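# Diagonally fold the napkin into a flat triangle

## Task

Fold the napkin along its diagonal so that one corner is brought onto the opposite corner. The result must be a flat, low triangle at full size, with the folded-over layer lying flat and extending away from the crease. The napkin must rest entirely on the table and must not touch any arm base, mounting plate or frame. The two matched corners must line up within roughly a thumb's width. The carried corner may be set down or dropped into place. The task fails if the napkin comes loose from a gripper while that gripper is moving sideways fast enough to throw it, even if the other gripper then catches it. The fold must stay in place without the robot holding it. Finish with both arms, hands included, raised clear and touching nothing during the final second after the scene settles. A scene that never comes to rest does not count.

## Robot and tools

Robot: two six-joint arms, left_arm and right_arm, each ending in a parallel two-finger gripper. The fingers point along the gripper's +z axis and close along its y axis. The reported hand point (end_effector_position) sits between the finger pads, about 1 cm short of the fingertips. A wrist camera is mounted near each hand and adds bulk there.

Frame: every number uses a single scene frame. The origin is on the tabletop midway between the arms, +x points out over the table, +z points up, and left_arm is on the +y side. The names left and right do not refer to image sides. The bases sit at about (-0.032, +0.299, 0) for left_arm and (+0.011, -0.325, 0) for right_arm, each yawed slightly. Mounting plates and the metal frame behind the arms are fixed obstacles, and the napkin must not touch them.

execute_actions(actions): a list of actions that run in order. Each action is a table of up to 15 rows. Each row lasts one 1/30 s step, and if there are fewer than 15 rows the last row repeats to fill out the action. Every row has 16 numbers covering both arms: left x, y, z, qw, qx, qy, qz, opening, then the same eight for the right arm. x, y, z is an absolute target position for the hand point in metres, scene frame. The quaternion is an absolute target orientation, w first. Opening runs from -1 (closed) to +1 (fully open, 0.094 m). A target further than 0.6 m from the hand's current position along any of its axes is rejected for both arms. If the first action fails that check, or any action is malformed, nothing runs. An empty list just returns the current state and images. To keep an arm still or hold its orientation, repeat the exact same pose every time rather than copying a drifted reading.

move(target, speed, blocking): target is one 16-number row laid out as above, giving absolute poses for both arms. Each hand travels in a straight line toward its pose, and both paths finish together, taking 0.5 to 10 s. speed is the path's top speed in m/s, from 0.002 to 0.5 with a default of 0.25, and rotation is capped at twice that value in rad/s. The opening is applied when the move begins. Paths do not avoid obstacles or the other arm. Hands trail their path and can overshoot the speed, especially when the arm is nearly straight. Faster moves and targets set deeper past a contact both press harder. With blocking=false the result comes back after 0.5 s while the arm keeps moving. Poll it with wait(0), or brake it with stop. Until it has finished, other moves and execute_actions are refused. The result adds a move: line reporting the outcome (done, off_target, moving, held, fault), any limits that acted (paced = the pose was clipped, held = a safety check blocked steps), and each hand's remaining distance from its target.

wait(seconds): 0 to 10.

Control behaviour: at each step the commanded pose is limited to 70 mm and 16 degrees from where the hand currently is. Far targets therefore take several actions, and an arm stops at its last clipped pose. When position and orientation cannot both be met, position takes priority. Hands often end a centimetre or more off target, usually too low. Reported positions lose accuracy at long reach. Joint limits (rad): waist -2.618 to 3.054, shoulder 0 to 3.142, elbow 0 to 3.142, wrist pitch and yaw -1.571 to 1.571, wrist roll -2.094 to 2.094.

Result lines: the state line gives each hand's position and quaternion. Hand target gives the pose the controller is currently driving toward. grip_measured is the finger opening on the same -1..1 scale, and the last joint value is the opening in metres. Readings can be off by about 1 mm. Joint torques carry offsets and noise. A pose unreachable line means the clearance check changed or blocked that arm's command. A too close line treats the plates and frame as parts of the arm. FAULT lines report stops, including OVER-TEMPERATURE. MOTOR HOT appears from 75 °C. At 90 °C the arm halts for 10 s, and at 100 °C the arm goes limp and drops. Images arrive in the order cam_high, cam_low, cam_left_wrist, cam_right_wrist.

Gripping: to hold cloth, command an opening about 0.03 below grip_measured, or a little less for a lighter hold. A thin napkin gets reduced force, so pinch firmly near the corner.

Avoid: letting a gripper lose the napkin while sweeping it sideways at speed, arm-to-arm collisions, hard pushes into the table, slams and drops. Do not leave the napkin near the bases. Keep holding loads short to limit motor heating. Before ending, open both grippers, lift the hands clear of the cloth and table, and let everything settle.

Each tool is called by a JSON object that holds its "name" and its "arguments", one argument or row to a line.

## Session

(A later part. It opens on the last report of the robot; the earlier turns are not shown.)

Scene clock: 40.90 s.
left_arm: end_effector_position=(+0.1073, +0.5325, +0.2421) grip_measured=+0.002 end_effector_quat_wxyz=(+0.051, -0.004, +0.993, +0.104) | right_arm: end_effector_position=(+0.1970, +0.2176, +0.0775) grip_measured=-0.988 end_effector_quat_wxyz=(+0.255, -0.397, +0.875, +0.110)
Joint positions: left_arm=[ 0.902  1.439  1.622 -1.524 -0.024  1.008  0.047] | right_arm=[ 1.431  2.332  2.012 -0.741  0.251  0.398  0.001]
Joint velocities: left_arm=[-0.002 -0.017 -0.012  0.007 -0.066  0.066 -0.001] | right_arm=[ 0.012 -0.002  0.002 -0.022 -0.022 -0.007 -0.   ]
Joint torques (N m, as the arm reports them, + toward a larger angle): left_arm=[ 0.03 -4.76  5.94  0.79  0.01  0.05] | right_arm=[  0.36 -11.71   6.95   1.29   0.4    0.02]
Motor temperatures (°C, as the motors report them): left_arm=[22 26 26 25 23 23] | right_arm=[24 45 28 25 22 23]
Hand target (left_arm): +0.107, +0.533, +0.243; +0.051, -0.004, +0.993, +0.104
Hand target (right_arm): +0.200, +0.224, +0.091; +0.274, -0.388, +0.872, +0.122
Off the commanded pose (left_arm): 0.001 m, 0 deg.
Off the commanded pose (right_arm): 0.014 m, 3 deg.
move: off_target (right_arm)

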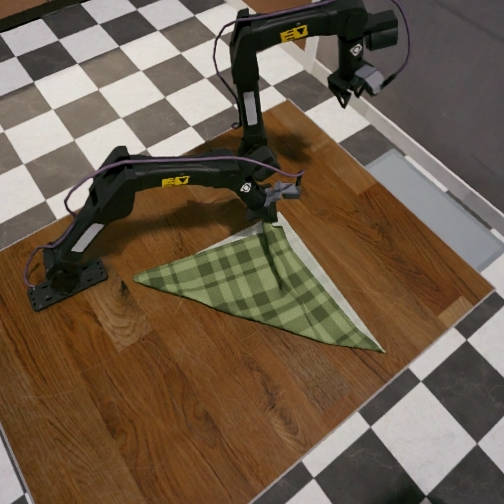

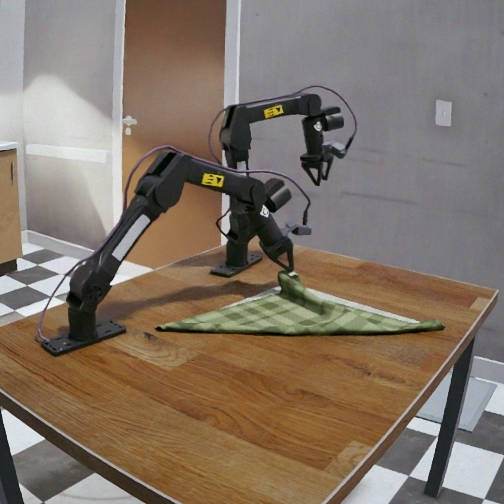

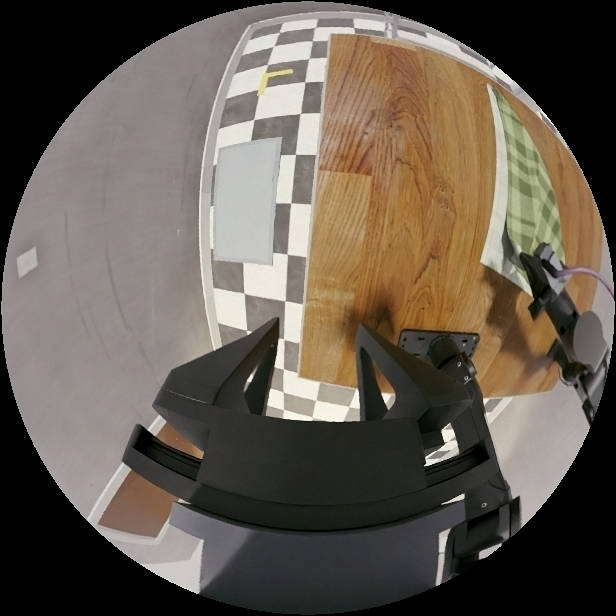

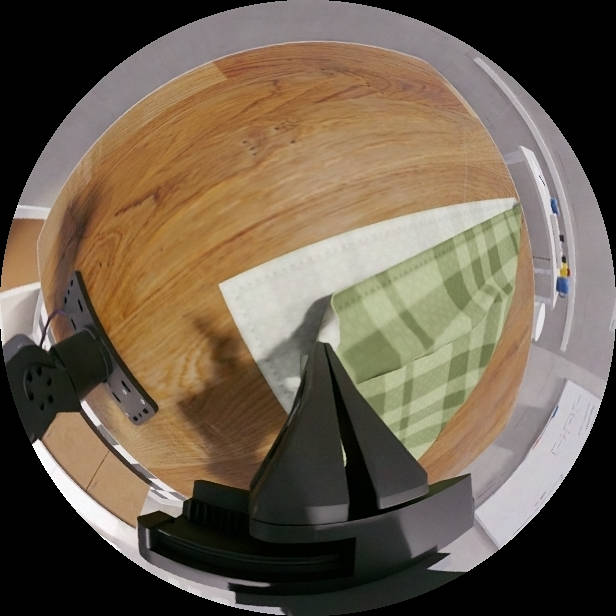

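{"name": "move", "arguments": {
  "target": [0.107,0.5325,0.243,0.051,-0.004,0.993,0.104,0.0, 0.176,0.258,0.05,0.275,-0.388,0.872,0.122,-1.0],
  "speed": 0.06
}}

{"name": "zoom_image", "arguments": {
  "camera": "cam_high",
  "region": [110, 170, 400, 380]
}}

Scene clock: 44.43 s.
left_arm: end_effector_position=(+0.1073, +0.5325, +0.2421) grip_measured=+0.002 end_effector_quat_wxyz=(+0.051, -0.004, +0.993, +0.104) | right_arm: end_effector_position=(+0.1731, +0.2431, +0.0303) grip_measured=-0.988 end_effector_quat_wxyz=(+0.251, -0.398, +0.876, +0.101)
Joint positions: left_arm=[ 0.902  1.439  1.622 -1.524 -0.024  1.008  0.047] | right_arm=[ 1.491  2.482  2.101 -0.714  0.283  0.453  0.001]
Joint velocities: left_arm=[-0.002 -0.007 -0.002 -0.037 -0.007 -0.022 -0.001] | right_arm=[ 0.027 -0.017 -0.007 -0.051 -0.022  0.066 -0.   ]
Joint torques (N m, as the arm reports them, + toward a larger angle): left_arm=[ 0.03 -4.8   5.89  0.78 -0.01  0.03] | right_arm=[  0.46 -11.84   9.64   1.16   0.39   0.06]
Motor temperatures (°C, as the motors report them): left_arm=[22 26 26 25 23 23] | right_arm=[24 45 28 25 22 23]
Hand target (left_arm): +0.107, +0.533, +0.243; +0.051, -0.004, +0.993, +0.104
Hand target (right_arm): +0.175, +0.257, +0.051; +0.274, -0.388, +0.871, +0.122
Off the commanded pose (left_arm): 0.001 m, 0 deg.
Off the commanded pose (right_arm): 0.025 m, 4 deg.
move: off_target (right_arm)

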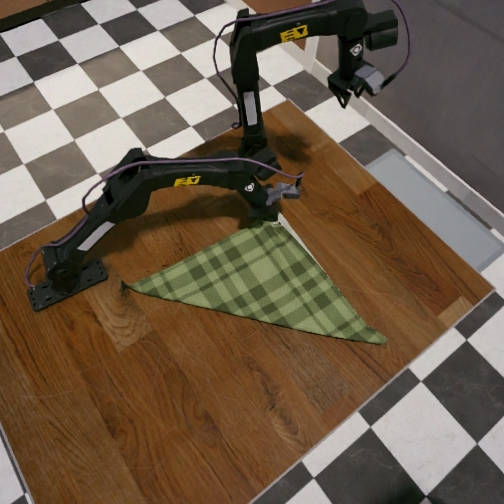

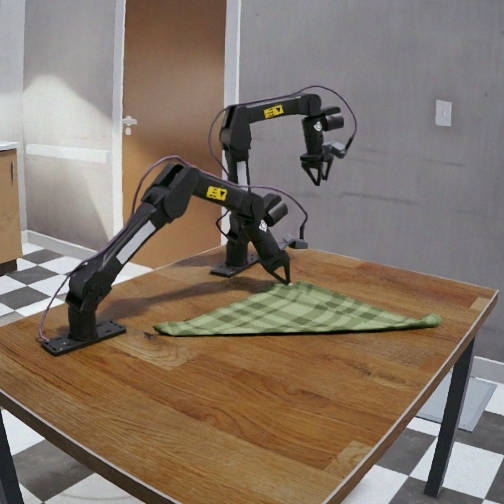

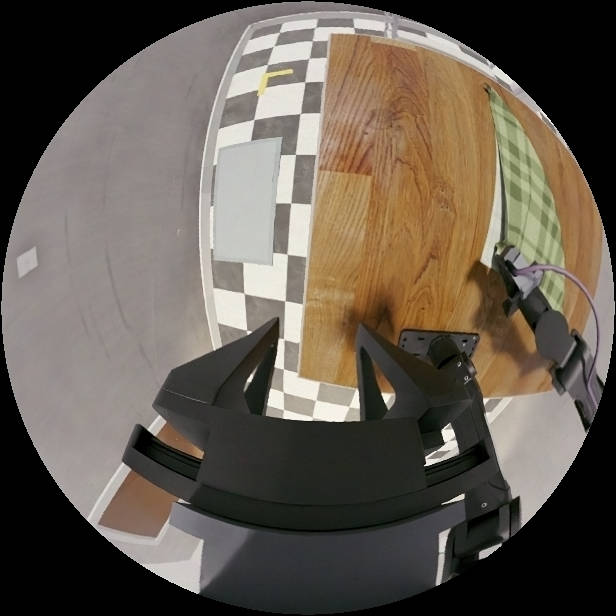

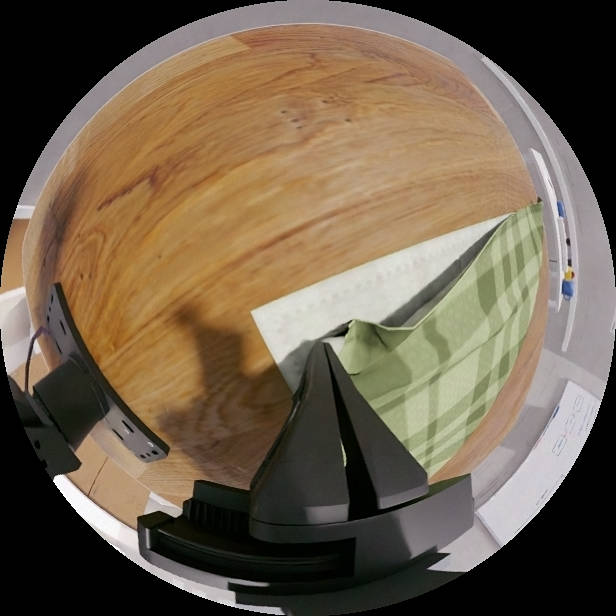

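Region (110, 170, 400, 380) of cam_high's 504x504 image, scaled by 1.738, with more detail than that image has; it fills the top 365 rows of this view, and the rest is white.

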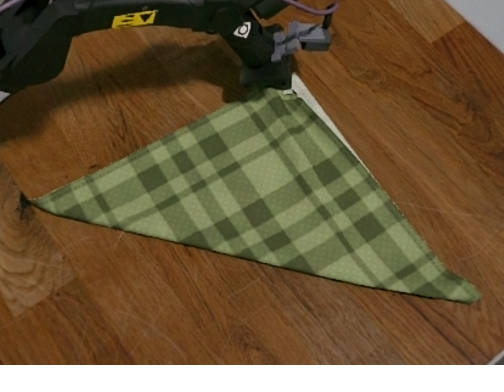

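{"name": "move", "arguments": {
  "target": [0.107,0.5325,0.243,0.051,-0.004,0.993,0.104,0.0, 0.183,0.268,0.052,0.275,-0.388,0.872,0.122,-1.0],
  "speed": 0.03
}}

{"name": "zoom_image", "arguments": {
  "camera": "cam_high",
  "region": [110, 170, 400, 380]
}}

Scene clock: 52.07 s.
left_arm: end_effector_position=(+0.1073, +0.5325, +0.2421) grip_measured=+0.002 end_effector_quat_wxyz=(+0.051, -0.004, +0.993, +0.104) | right_arm: end_effector_position=(+0.1774, +0.2639, +0.0384) grip_measured=-0.988 end_effector_quat_wxyz=(+0.264, -0.393, +0.873, +0.118)
Joint positions: left_arm=[ 0.902  1.439  1.622 -1.524 -0.024  1.008  0.047] | right_arm=[ 1.491  2.546  2.23  -0.735  0.284  0.453  0.001]
Joint velocities: left_arm=[-0.002  0.002  0.002 -0.022  0.037 -0.051 -0.   ] | right_arm=[ 0.002  0.012  0.012 -0.066 -0.066  0.051 -0.001]
Joint torques (N m, as the arm reports them, + toward a larger angle): left_arm=[ 0.05 -4.71  5.92  0.76  0.01 -0.01] | right_arm=[ -0.27 -12.01   9.67   0.9    0.32  -0.05]
Motor temperatures (°C, as the motors report them): left_arm=[22 26 26 25 23 23] | right_arm=[24 46 29 25 22 23]
Hand target (left_arm): +0.107, +0.533, +0.243; +0.051, -0.004, +0.993, +0.104
Hand target (right_arm): +0.183, +0.268, +0.052; +0.275, -0.388, +0.871, +0.123
Off the commanded pose (left_arm): 0.001 m, 0 deg.
Off the commanded pose (right_arm): 0.015 m, 1 deg.
move: off_target (right_arm)

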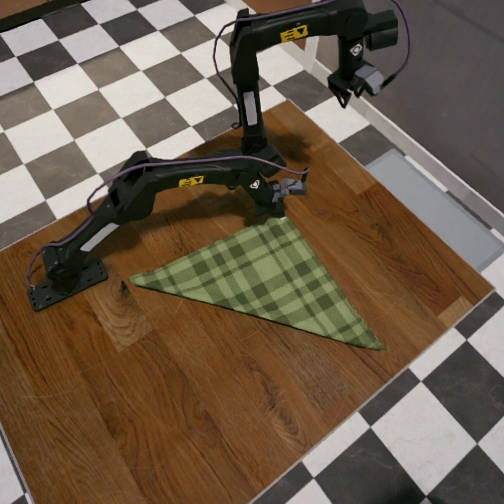

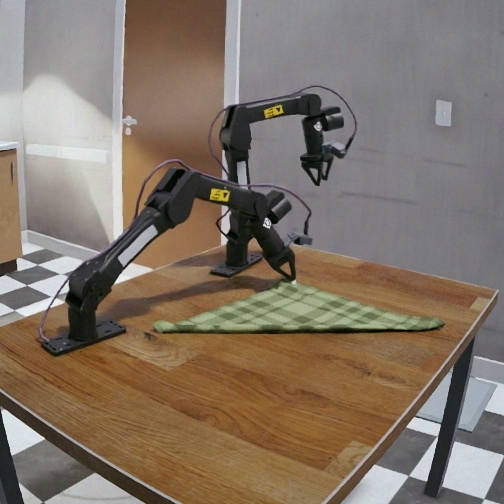

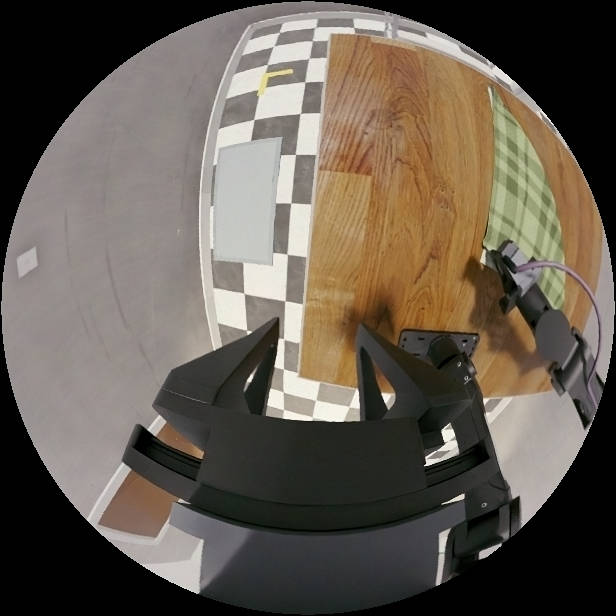

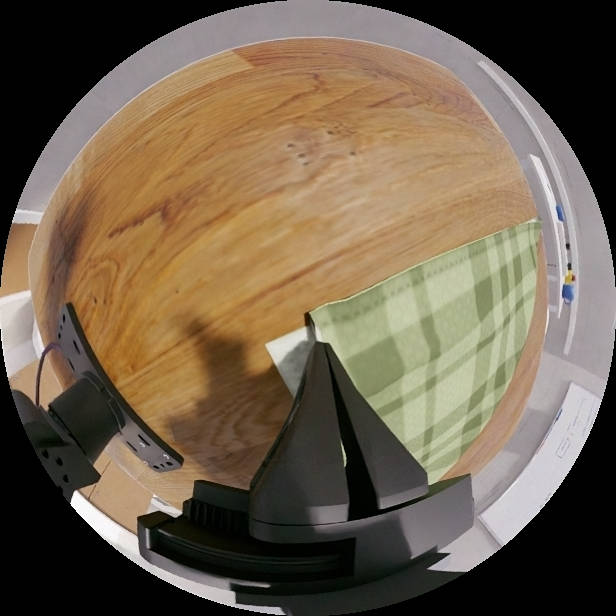

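Region (110, 170, 400, 380) of cam_high's 504x504 image, scaled by 1.738, with more detail than that image has; it fills the top 365 rows of this view, and the rest is white.

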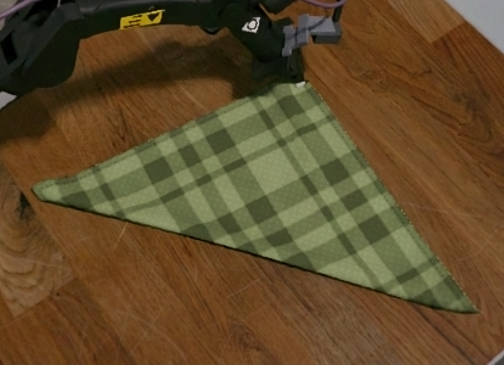

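{"name": "move", "arguments": {
  "target": [0.107,0.5325,0.243,0.051,-0.004,0.993,0.104,0.0, 0.179,0.254,0.036,0.275,-0.388,0.872,0.122,-1.0],
  "speed": 0.02
}}

{"name": "zoom_image", "arguments": {
  "camera": "cam_high",
  "region": [110, 170, 400, 380]
}}

Scene clock: 55.93 s.
left_arm: end_effector_position=(+0.1073, +0.5325, +0.2421) grip_measured=+0.002 end_effector_quat_wxyz=(+0.051, -0.004, +0.993, +0.104) | right_arm: end_effector_position=(+0.1765, +0.2560, +0.0259) grip_measured=-0.988 end_effector_quat_wxyz=(+0.266, -0.392, +0.873, +0.119)
Joint positions: left_arm=[ 0.902  1.439  1.622 -1.524 -0.024  1.008  0.047] | right_arm=[ 1.491  2.505  2.103 -0.643  0.287  0.453  0.001]
Joint velocities: left_arm=[-0.007  0.017 -0.012  0.051 -0.022 -0.037  0.001] | right_arm=[-0.012 -0.017 -0.002 -0.051  0.022  0.007 -0.   ]
Joint torques (N m, as the arm reports them, + toward a larger angle): left_arm=[-0.04 -4.63  5.88  0.79 -0.03  0.01] | right_arm=[ -0.11 -13.73   4.68   1.14   0.31  -0.03]
Motor temperatures (°C, as the motors report them): left_arm=[22 26 26 25 23 23] | right_arm=[24 47 30 25 22 23]
Hand target (left_arm): +0.107, +0.533, +0.243; +0.051, -0.004, +0.993, +0.104
Hand target (right_arm): +0.179, +0.254, +0.036; +0.275, -0.388, +0.871, +0.122
Off the commanded pose (left_arm): 0.001 m, 0 deg.
Off the commanded pose (right_arm): 0.011 m, 1 deg.
move: off_target (right_arm)

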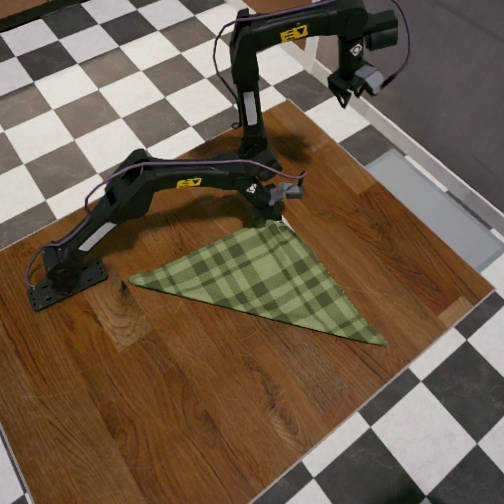

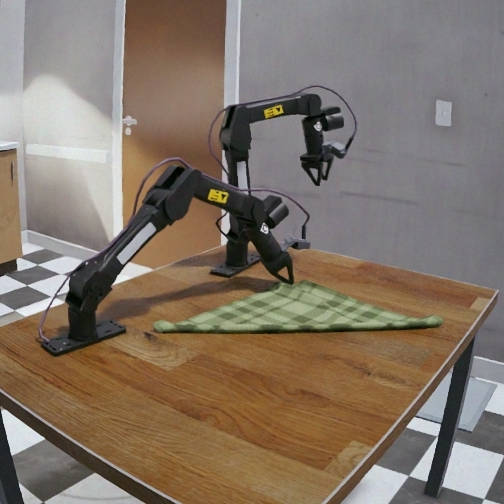

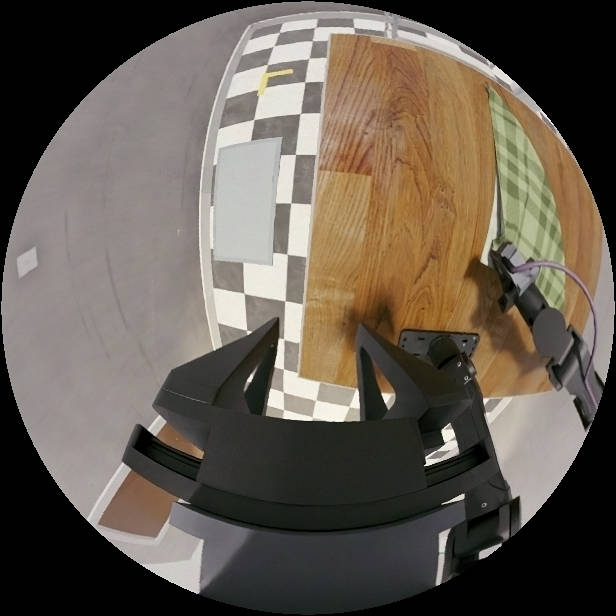

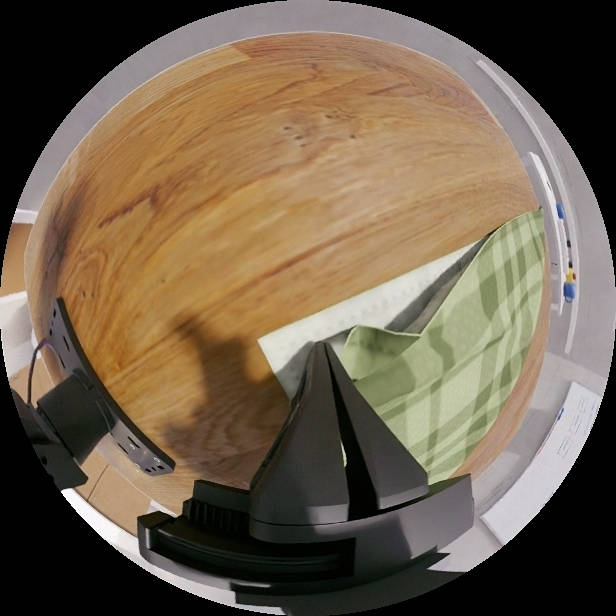

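Region (110, 170, 400, 380) of cam_high's 504x504 image, scaled by 1.738, with more detail than that image has; it fills the top 365 rows of this view, and the rest is white.

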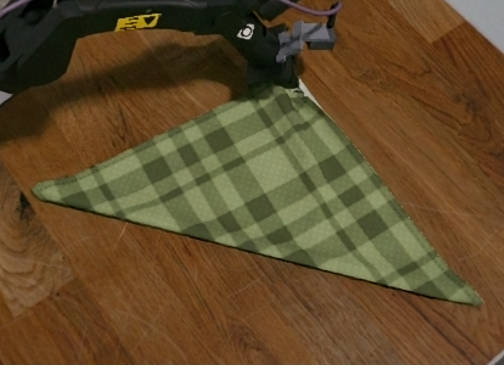

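{"name": "move", "arguments": {
  "target": [0.107,0.5325,0.243,0.051,-0.004,0.993,0.104,0.0, 0.183,0.257,0.058,0.275,-0.388,0.872,0.122,-1.0],
  "speed": 0.03
}}

{"name": "zoom_image", "arguments": {
  "camera": "cam_high",
  "region": [110, 170, 400, 380]
}}

Scene clock: 60.07 s.
left_arm: end_effector_position=(+0.1073, +0.5325, +0.2421) grip_measured=+0.002 end_effector_quat_wxyz=(+0.051, -0.004, +0.993, +0.104) | right_arm: end_effector_position=(+0.1755, +0.2513, +0.0292) grip_measured=-0.988 end_effector_quat_wxyz=(+0.259, -0.396, +0.874, +0.108)
Joint positions: left_arm=[ 0.902  1.439  1.622 -1.524 -0.024  1.008  0.047] | right_arm=[ 1.491  2.505  2.128 -0.696  0.287  0.451  0.001]
Joint velocities: left_arm=[ 0.012  0.002  0.002  0.022 -0.022  0.022 -0.001] | right_arm=[-0.017 -0.002  0.022 -0.007  0.022 -0.007 -0.   ]
Joint torques (N m, as the arm reports them, + toward a larger angle): left_arm=[ 0.05 -4.75  5.75  0.78 -0.02  0.01] | right_arm=[ -0.62 -13.56   9.61   0.84   0.27  -0.07]
Motor temperatures (°C, as the motors report them): left_arm=[22 26 26 25 23 23] | right_arm=[24 48 29 25 22 23]
Hand target (left_arm): +0.107, +0.533, +0.243; +0.051, -0.004, +0.993, +0.104
Hand target (right_arm): +0.183, +0.256, +0.058; +0.275, -0.388, +0.871, +0.122
Off the commanded pose (left_arm): 0.001 m, 0 deg.
Off the commanded pose (right_arm): 0.030 m, 3 deg.
move: off_target (right_arm)

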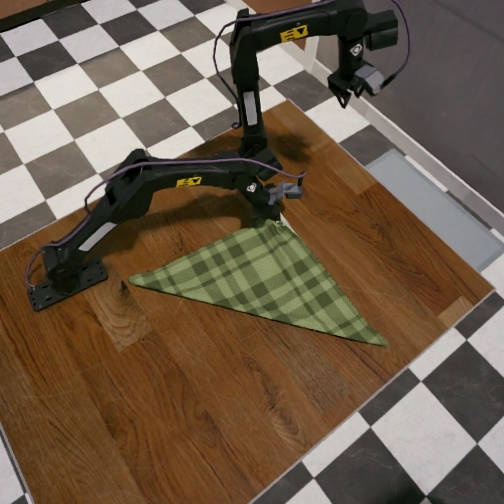

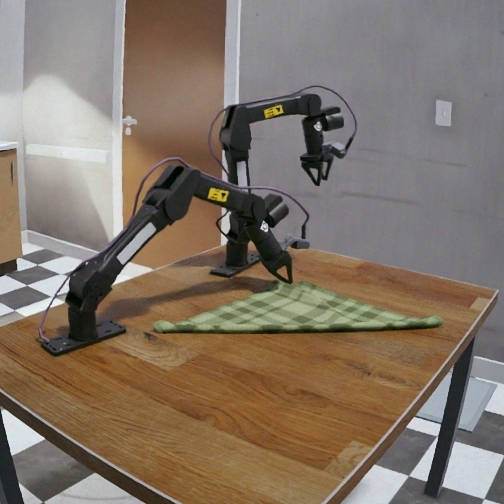

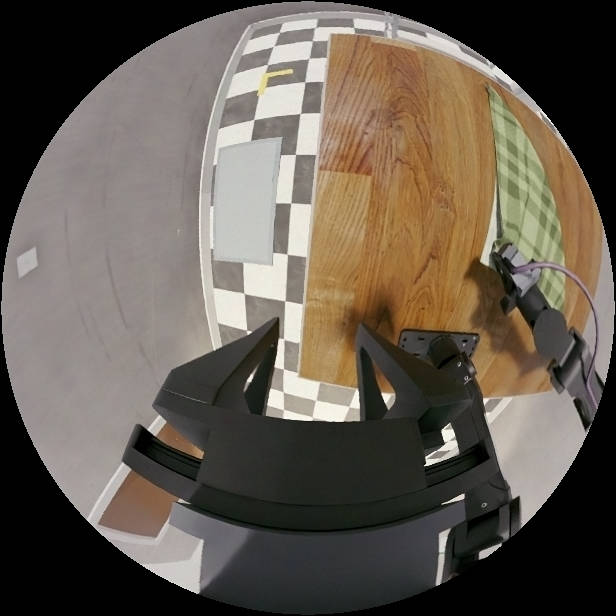

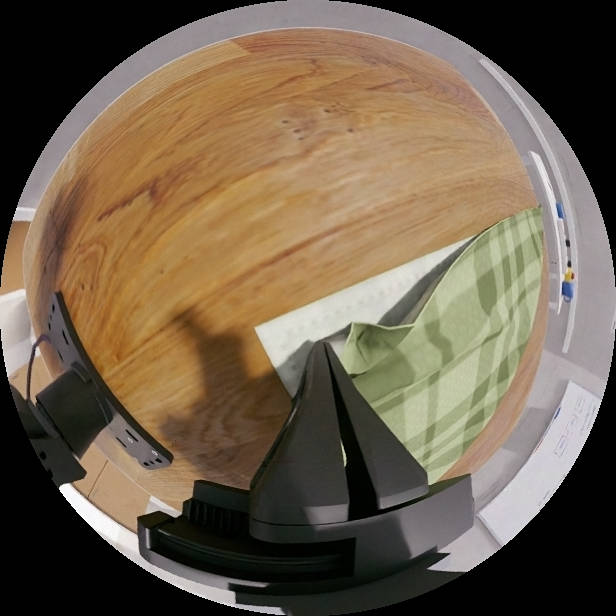

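Region (110, 170, 400, 380) of cam_high's 504x504 image, scaled by 1.738, with more detail than that image has; it fills the top 365 rows of this view, and the rest is white.

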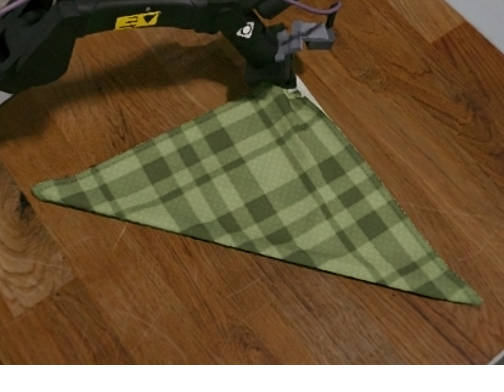

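{"name": "move", "arguments": {
  "target": [0.107,0.5325,0.243,0.051,-0.004,0.993,0.104,0.0, 0.187,0.260,0.072,0.275,-0.388,0.872,0.122,-1.0],
  "speed": 0.04
}}

{"name": "zoom_image", "arguments": {
  "camera": "cam_high",
  "region": [110, 170, 400, 380]
}}

Scene clock: 65.97 s.
left_arm: end_effector_position=(+0.1073, +0.5325, +0.2421) grip_measured=+0.002 end_effector_quat_wxyz=(+0.051, -0.004, +0.993, +0.104) | right_arm: end_effector_position=(+0.1809, +0.2557, +0.0540) grip_measured=-0.988 end_effector_quat_wxyz=(+0.265, -0.393, +0.873, +0.113)
Joint positions: left_arm=[ 0.902  1.439  1.622 -1.524 -0.024  1.008  0.047] | right_arm=[ 1.483  2.505  2.218 -0.769  0.287  0.445  0.001]
Joint velocities: left_arm=[-0.012 -0.012 -0.007 -0.037 -0.022 -0.007  0.001] | right_arm=[ 0.002  0.007  0.007 -0.022  0.007  0.037 -0.001]
Joint torques (N m, as the arm reports them, + toward a larger angle): left_arm=[ 0.   -4.65  5.92  0.76 -0.01  0.  ] | right_arm=[ -0.47 -12.5    9.68   0.89   0.23  -0.06]
Motor temperatures (°C, as the motors report them): left_arm=[22 26 26 25 23 23] | right_arm=[24 50 30 25 22 23]
Hand target (left_arm): +0.107, +0.533, +0.243; +0.051, -0.004, +0.993, +0.104
Hand target (right_arm): +0.187, +0.259, +0.072; +0.275, -0.388, +0.871, +0.122
Off the commanded pose (left_arm): 0.001 m, 0 deg.
Off the commanded pose (right_arm): 0.019 m, 2 deg.
move: off_target (right_arm)

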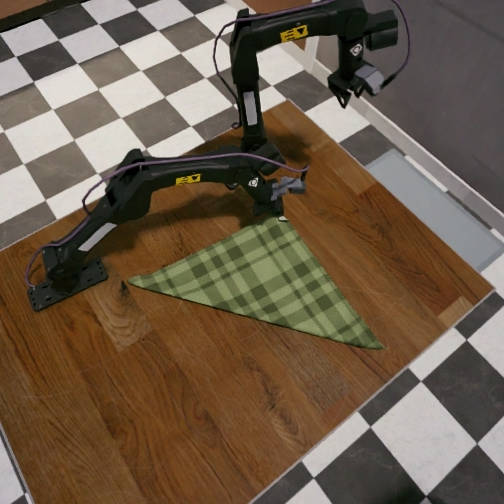

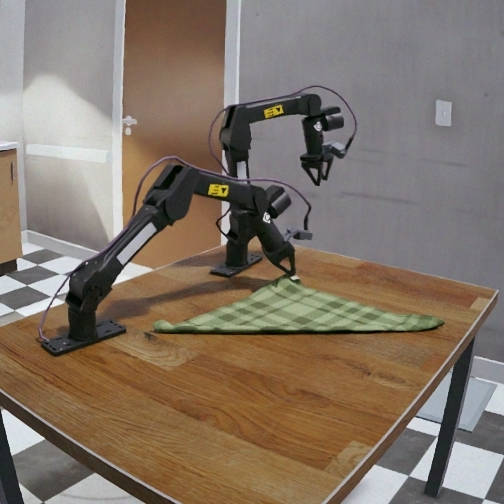

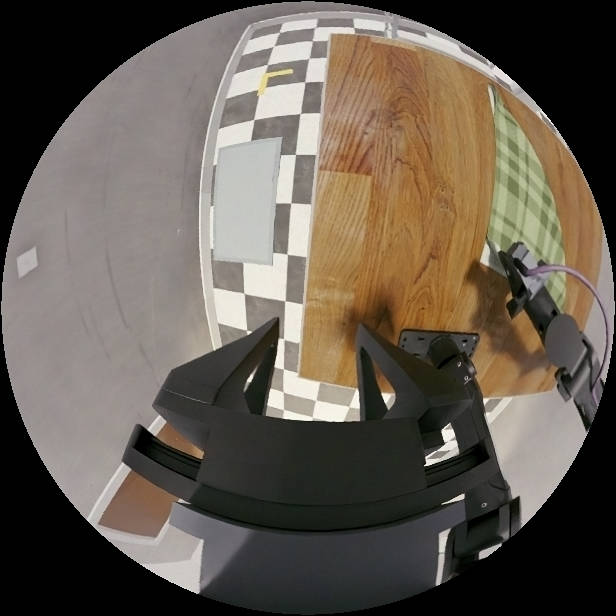

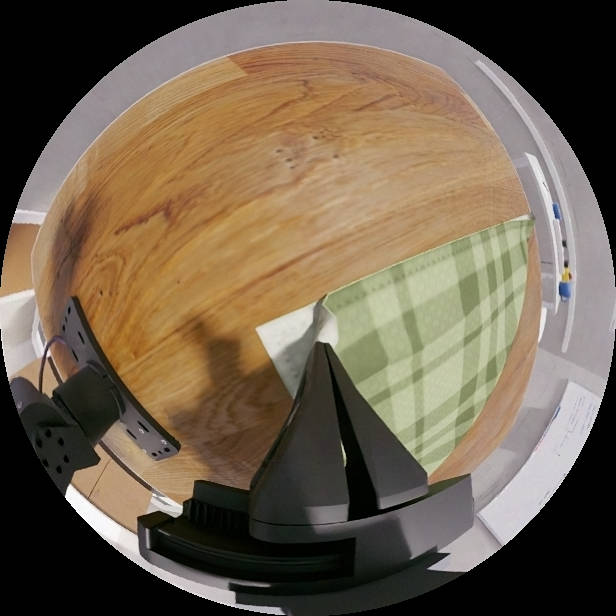

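Region (110, 170, 400, 380) of cam_high's 504x504 image, scaled by 1.738, with more detail than that image has; it fills the top 365 rows of this view, and the rest is white.

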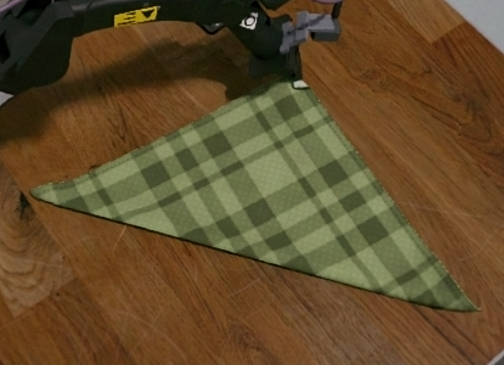

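{"name": "execute_actions", "arguments": {
  "actions": []
}}

Scene clock: 72.80 s.
left_arm: end_effector_position=(+0.1073, +0.5325, +0.2421) grip_measured=+0.002 end_effector_quat_wxyz=(+0.051, -0.004, +0.993, +0.104) | right_arm: end_effector_position=(+0.1807, +0.2549, +0.0536) grip_measured=-0.988 end_effector_quat_wxyz=(+0.263, -0.394, +0.874, +0.112)
Joint positions: left_arm=[ 0.902  1.439  1.622 -1.524 -0.024  1.008  0.047] | right_arm=[ 1.483  2.505  2.218 -0.773  0.287  0.445  0.001]
Joint velocities: left_arm=[-0.002  0.027 -0.007  0.007 -0.022 -0.051  0.   ] | right_arm=[ 0.007 -0.032 -0.007 -0.037 -0.095  0.051  0.001]
Joint torques (N m, as the arm reports them, + toward a larger angle): left_arm=[ 0.16 -4.72  5.89  0.76  0.02 -0.02] | right_arm=[ -0.56 -12.34   9.73   0.86   0.23  -0.06]
Motor temperatures (°C, as the motors report them): left_arm=[22 26 26 25 23 23] | right_arm=[24 50 30 25 22 23]
Hand target (left_arm): +0.107, +0.533, +0.243; +0.051, -0.004, +0.993, +0.104
Hand target (right_arm): +0.187, +0.259, +0.072; +0.275, -0.388, +0.871, +0.122
Off the commanded pose (left_arm): 0.001 m, 0 deg.
Off the commanded pose (right_arm): 0.020 m, 2 deg.

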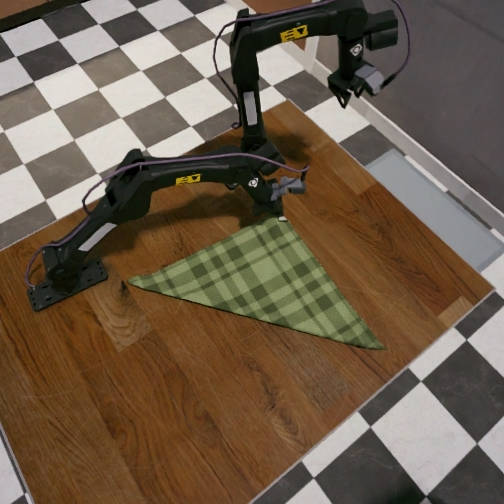

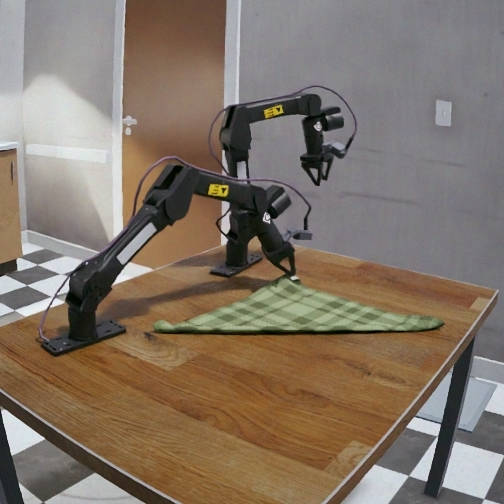

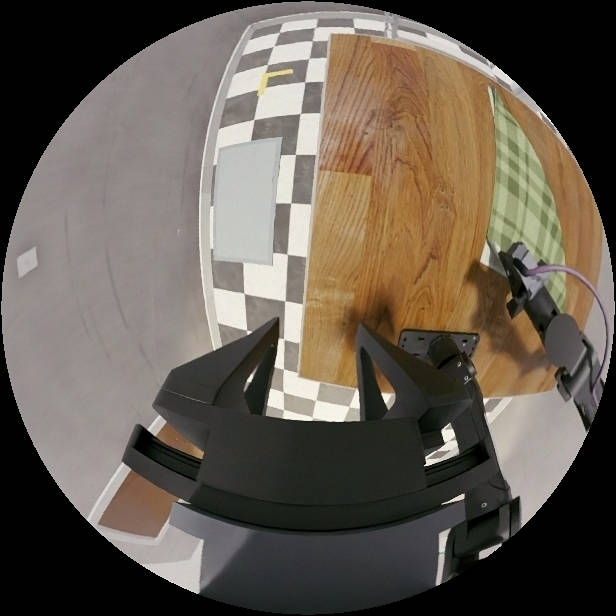

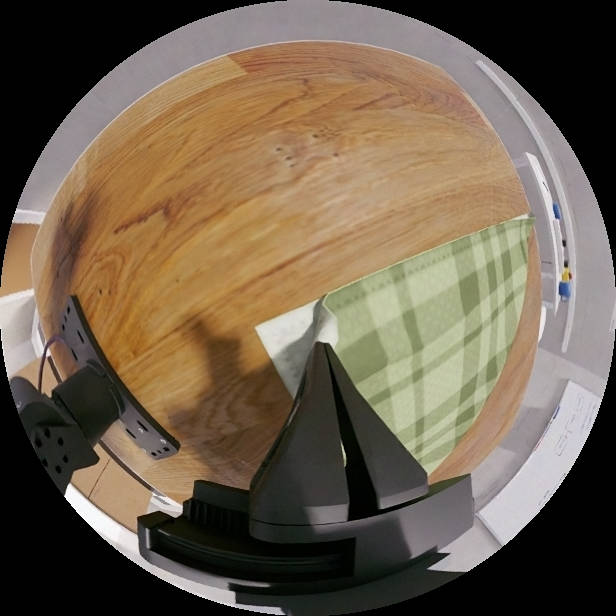

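{"name": "move", "arguments": {
  "target": [0.107,0.5325,0.243,0.051,-0.004,0.993,0.104,0.0, 0.187,0.260,0.072,0.275,-0.388,0.872,0.122,0.3],
  "speed": 0.03
}}

Scene clock: 75.80 s.
left_arm: end_effector_position=(+0.1073, +0.5325, +0.2421) grip_measured=+0.002 end_effector_quat_wxyz=(+0.051, -0.004, +0.993, +0.104) | right_arm: end_effector_position=(+0.1807, +0.2548, +0.0535) grip_measured=+0.299 end_effector_quat_wxyz=(+0.263, -0.394, +0.874, +0.111)
Joint positions: left_arm=[ 0.902  1.439  1.622 -1.524 -0.024  1.008  0.047] | right_arm=[ 1.483  2.505  2.218 -0.774  0.287  0.445  0.061]
Joint velocities: left_arm=[ 0.012 -0.002  0.002  0.051 -0.022  0.007 -0.   ] | right_arm=[ 0.002  0.002  0.017 -0.081  0.022  0.007  0.   ]
Joint torques (N m, as the arm reports them, + toward a larger angle): left_arm=[-0.02 -4.71  5.88  0.78 -0.03  0.03] | right_arm=[ -0.56 -12.3    9.82   0.86   0.23  -0.06]
Motor temperatures (°C, as the motors report them): left_arm=[22 26 26 25 23 23] | right_arm=[24 50 31 25 22 23]
Hand target (left_arm): +0.107, +0.533, +0.243; +0.051, -0.004, +0.993, +0.104
Hand target (right_arm): +0.187, +0.259, +0.072; +0.275, -0.388, +0.871, +0.122
Off the commanded pose (left_arm): 0.001 m, 0 deg.
Off the commanded pose (right_arm): 0.020 m, 2 deg.
move: off_target (right_arm)

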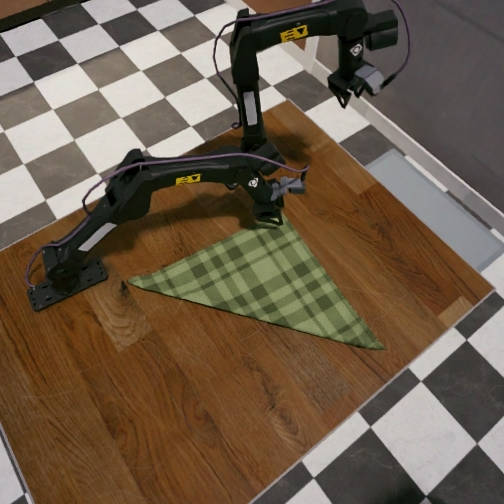

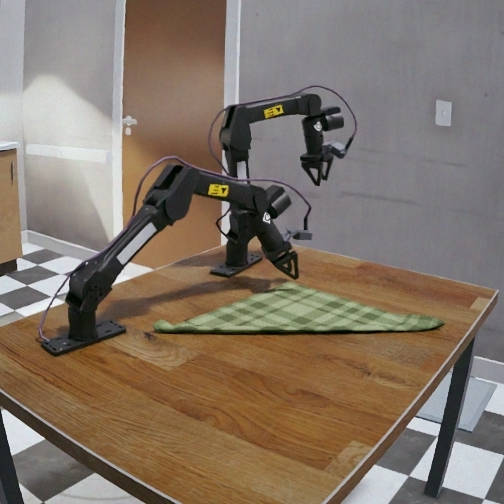

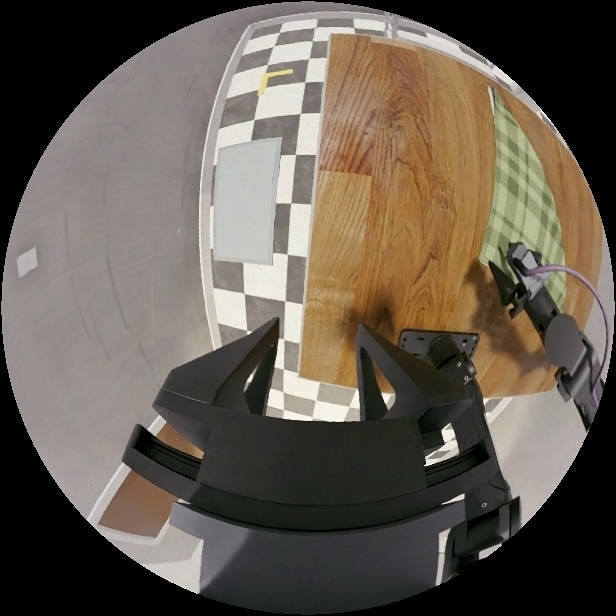

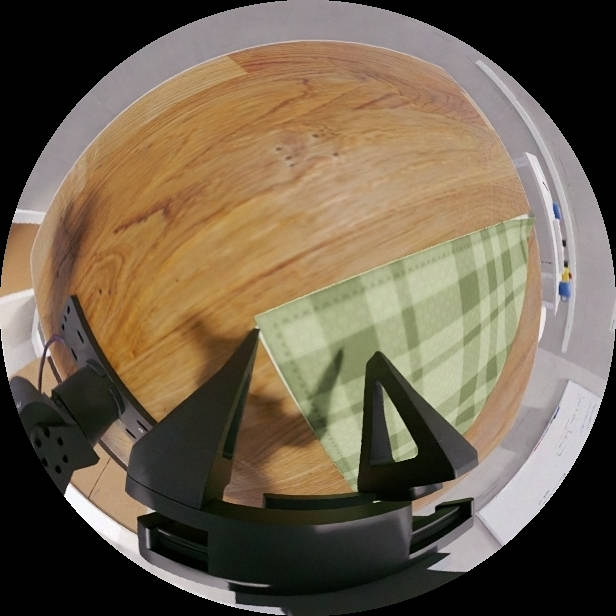

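Corner landed nicely. Retract.

{"name": "move", "arguments": {
  "target": [0.107,0.5325,0.243,0.051,-0.004,0.993,0.104,0.0, 0.17,0.20,0.16,0.275,-0.388,0.872,0.122,0.3],
  "speed": 0.15
}}

{"name": "zoom_image", "arguments": {
  "camera": "cam_high",
  "region": [110, 170, 400, 380]
}}

Scene clock: 79.73 s.
left_arm: end_effector_position=(+0.1073, +0.5325, +0.2421) grip_measured=+0.002 end_effector_quat_wxyz=(+0.051, -0.004, +0.993, +0.104) | right_arm: end_effector_position=(+0.1708, +0.2068, +0.1534) grip_measured=+0.299 end_effector_quat_wxyz=(+0.274, -0.389, +0.870, +0.126)
Joint positions: left_arm=[ 0.902  1.439  1.622 -1.524 -0.024  1.008  0.047] | right_arm=[ 1.483  2.206  2.078 -0.894  0.287  0.445  0.061]
Joint velocities: left_arm=[-0.002 -0.022  0.007 -0.007  0.022  0.037  0.   ] | right_arm=[-0.012 -0.007 -0.027  0.051 -0.022  0.007  0.   ]
Joint torques (N m, as the arm reports them, + toward a larger angle): left_arm=[-0.01 -4.61  5.84  0.76  0.03  0.  ] | right_arm=[  0.1  -12.08   4.8    0.9    0.27   0.02]
Motor temperatures (°C, as the motors report them): left_arm=[22 26 26 25 23 23] | right_arm=[24 51 31 25 22 23]
Hand target (left_arm): +0.107, +0.533, +0.243; +0.051, -0.004, +0.993, +0.104
Hand target (right_arm): +0.170, +0.199, +0.159; +0.275, -0.388, +0.871, +0.122
Off the commanded pose (left_arm): 0.001 m, 0 deg.
Off the commanded pose (right_arm): 0.009 m, 1 deg.
move: done

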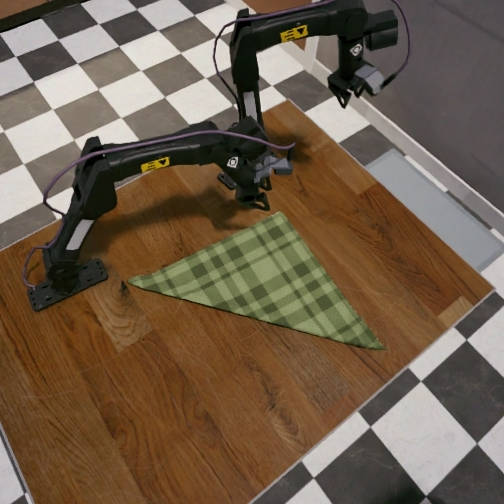

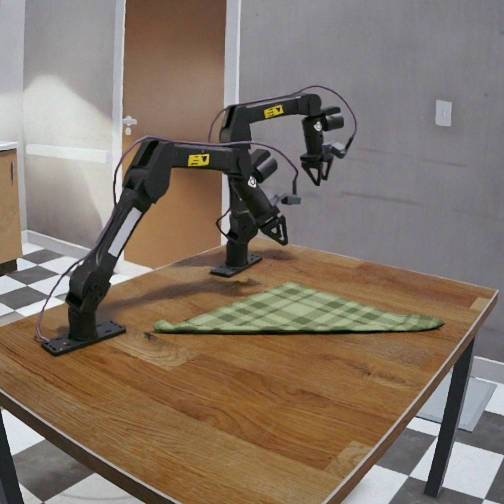

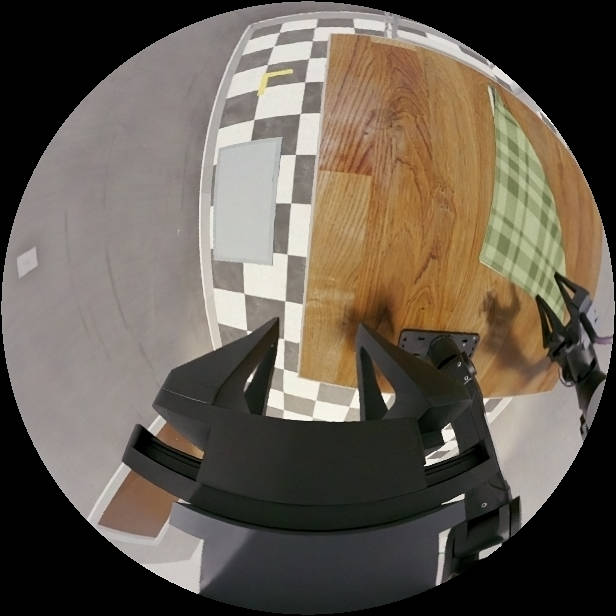

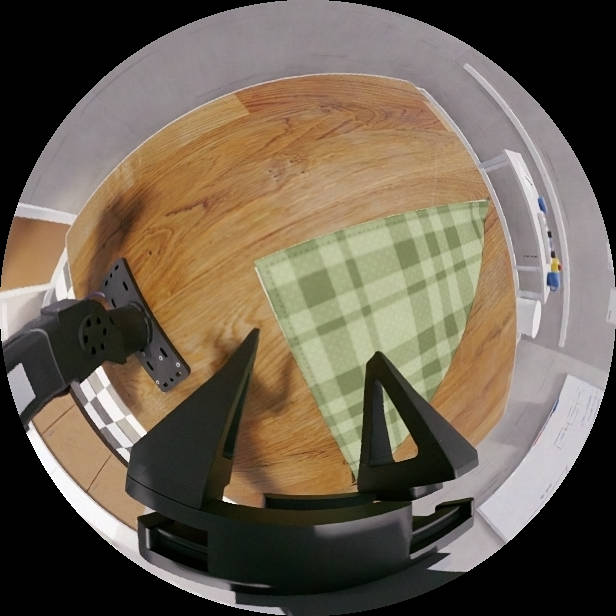

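Region (110, 170, 400, 380) of cam_high's 504x504 image, scaled by 1.738, with more detail than that image has; it fills the top 365 rows of this view, and the rest is white.

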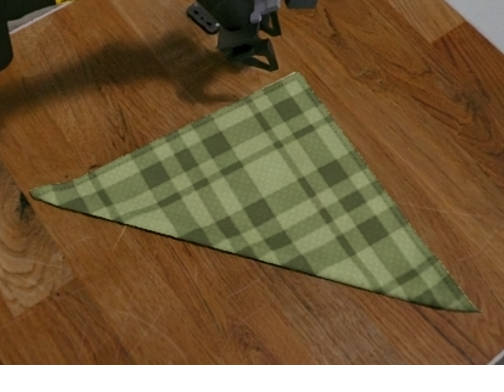

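{"name": "finished_scene", "arguments": {
  "scene": 2
}}

The scene is finished: the task was done.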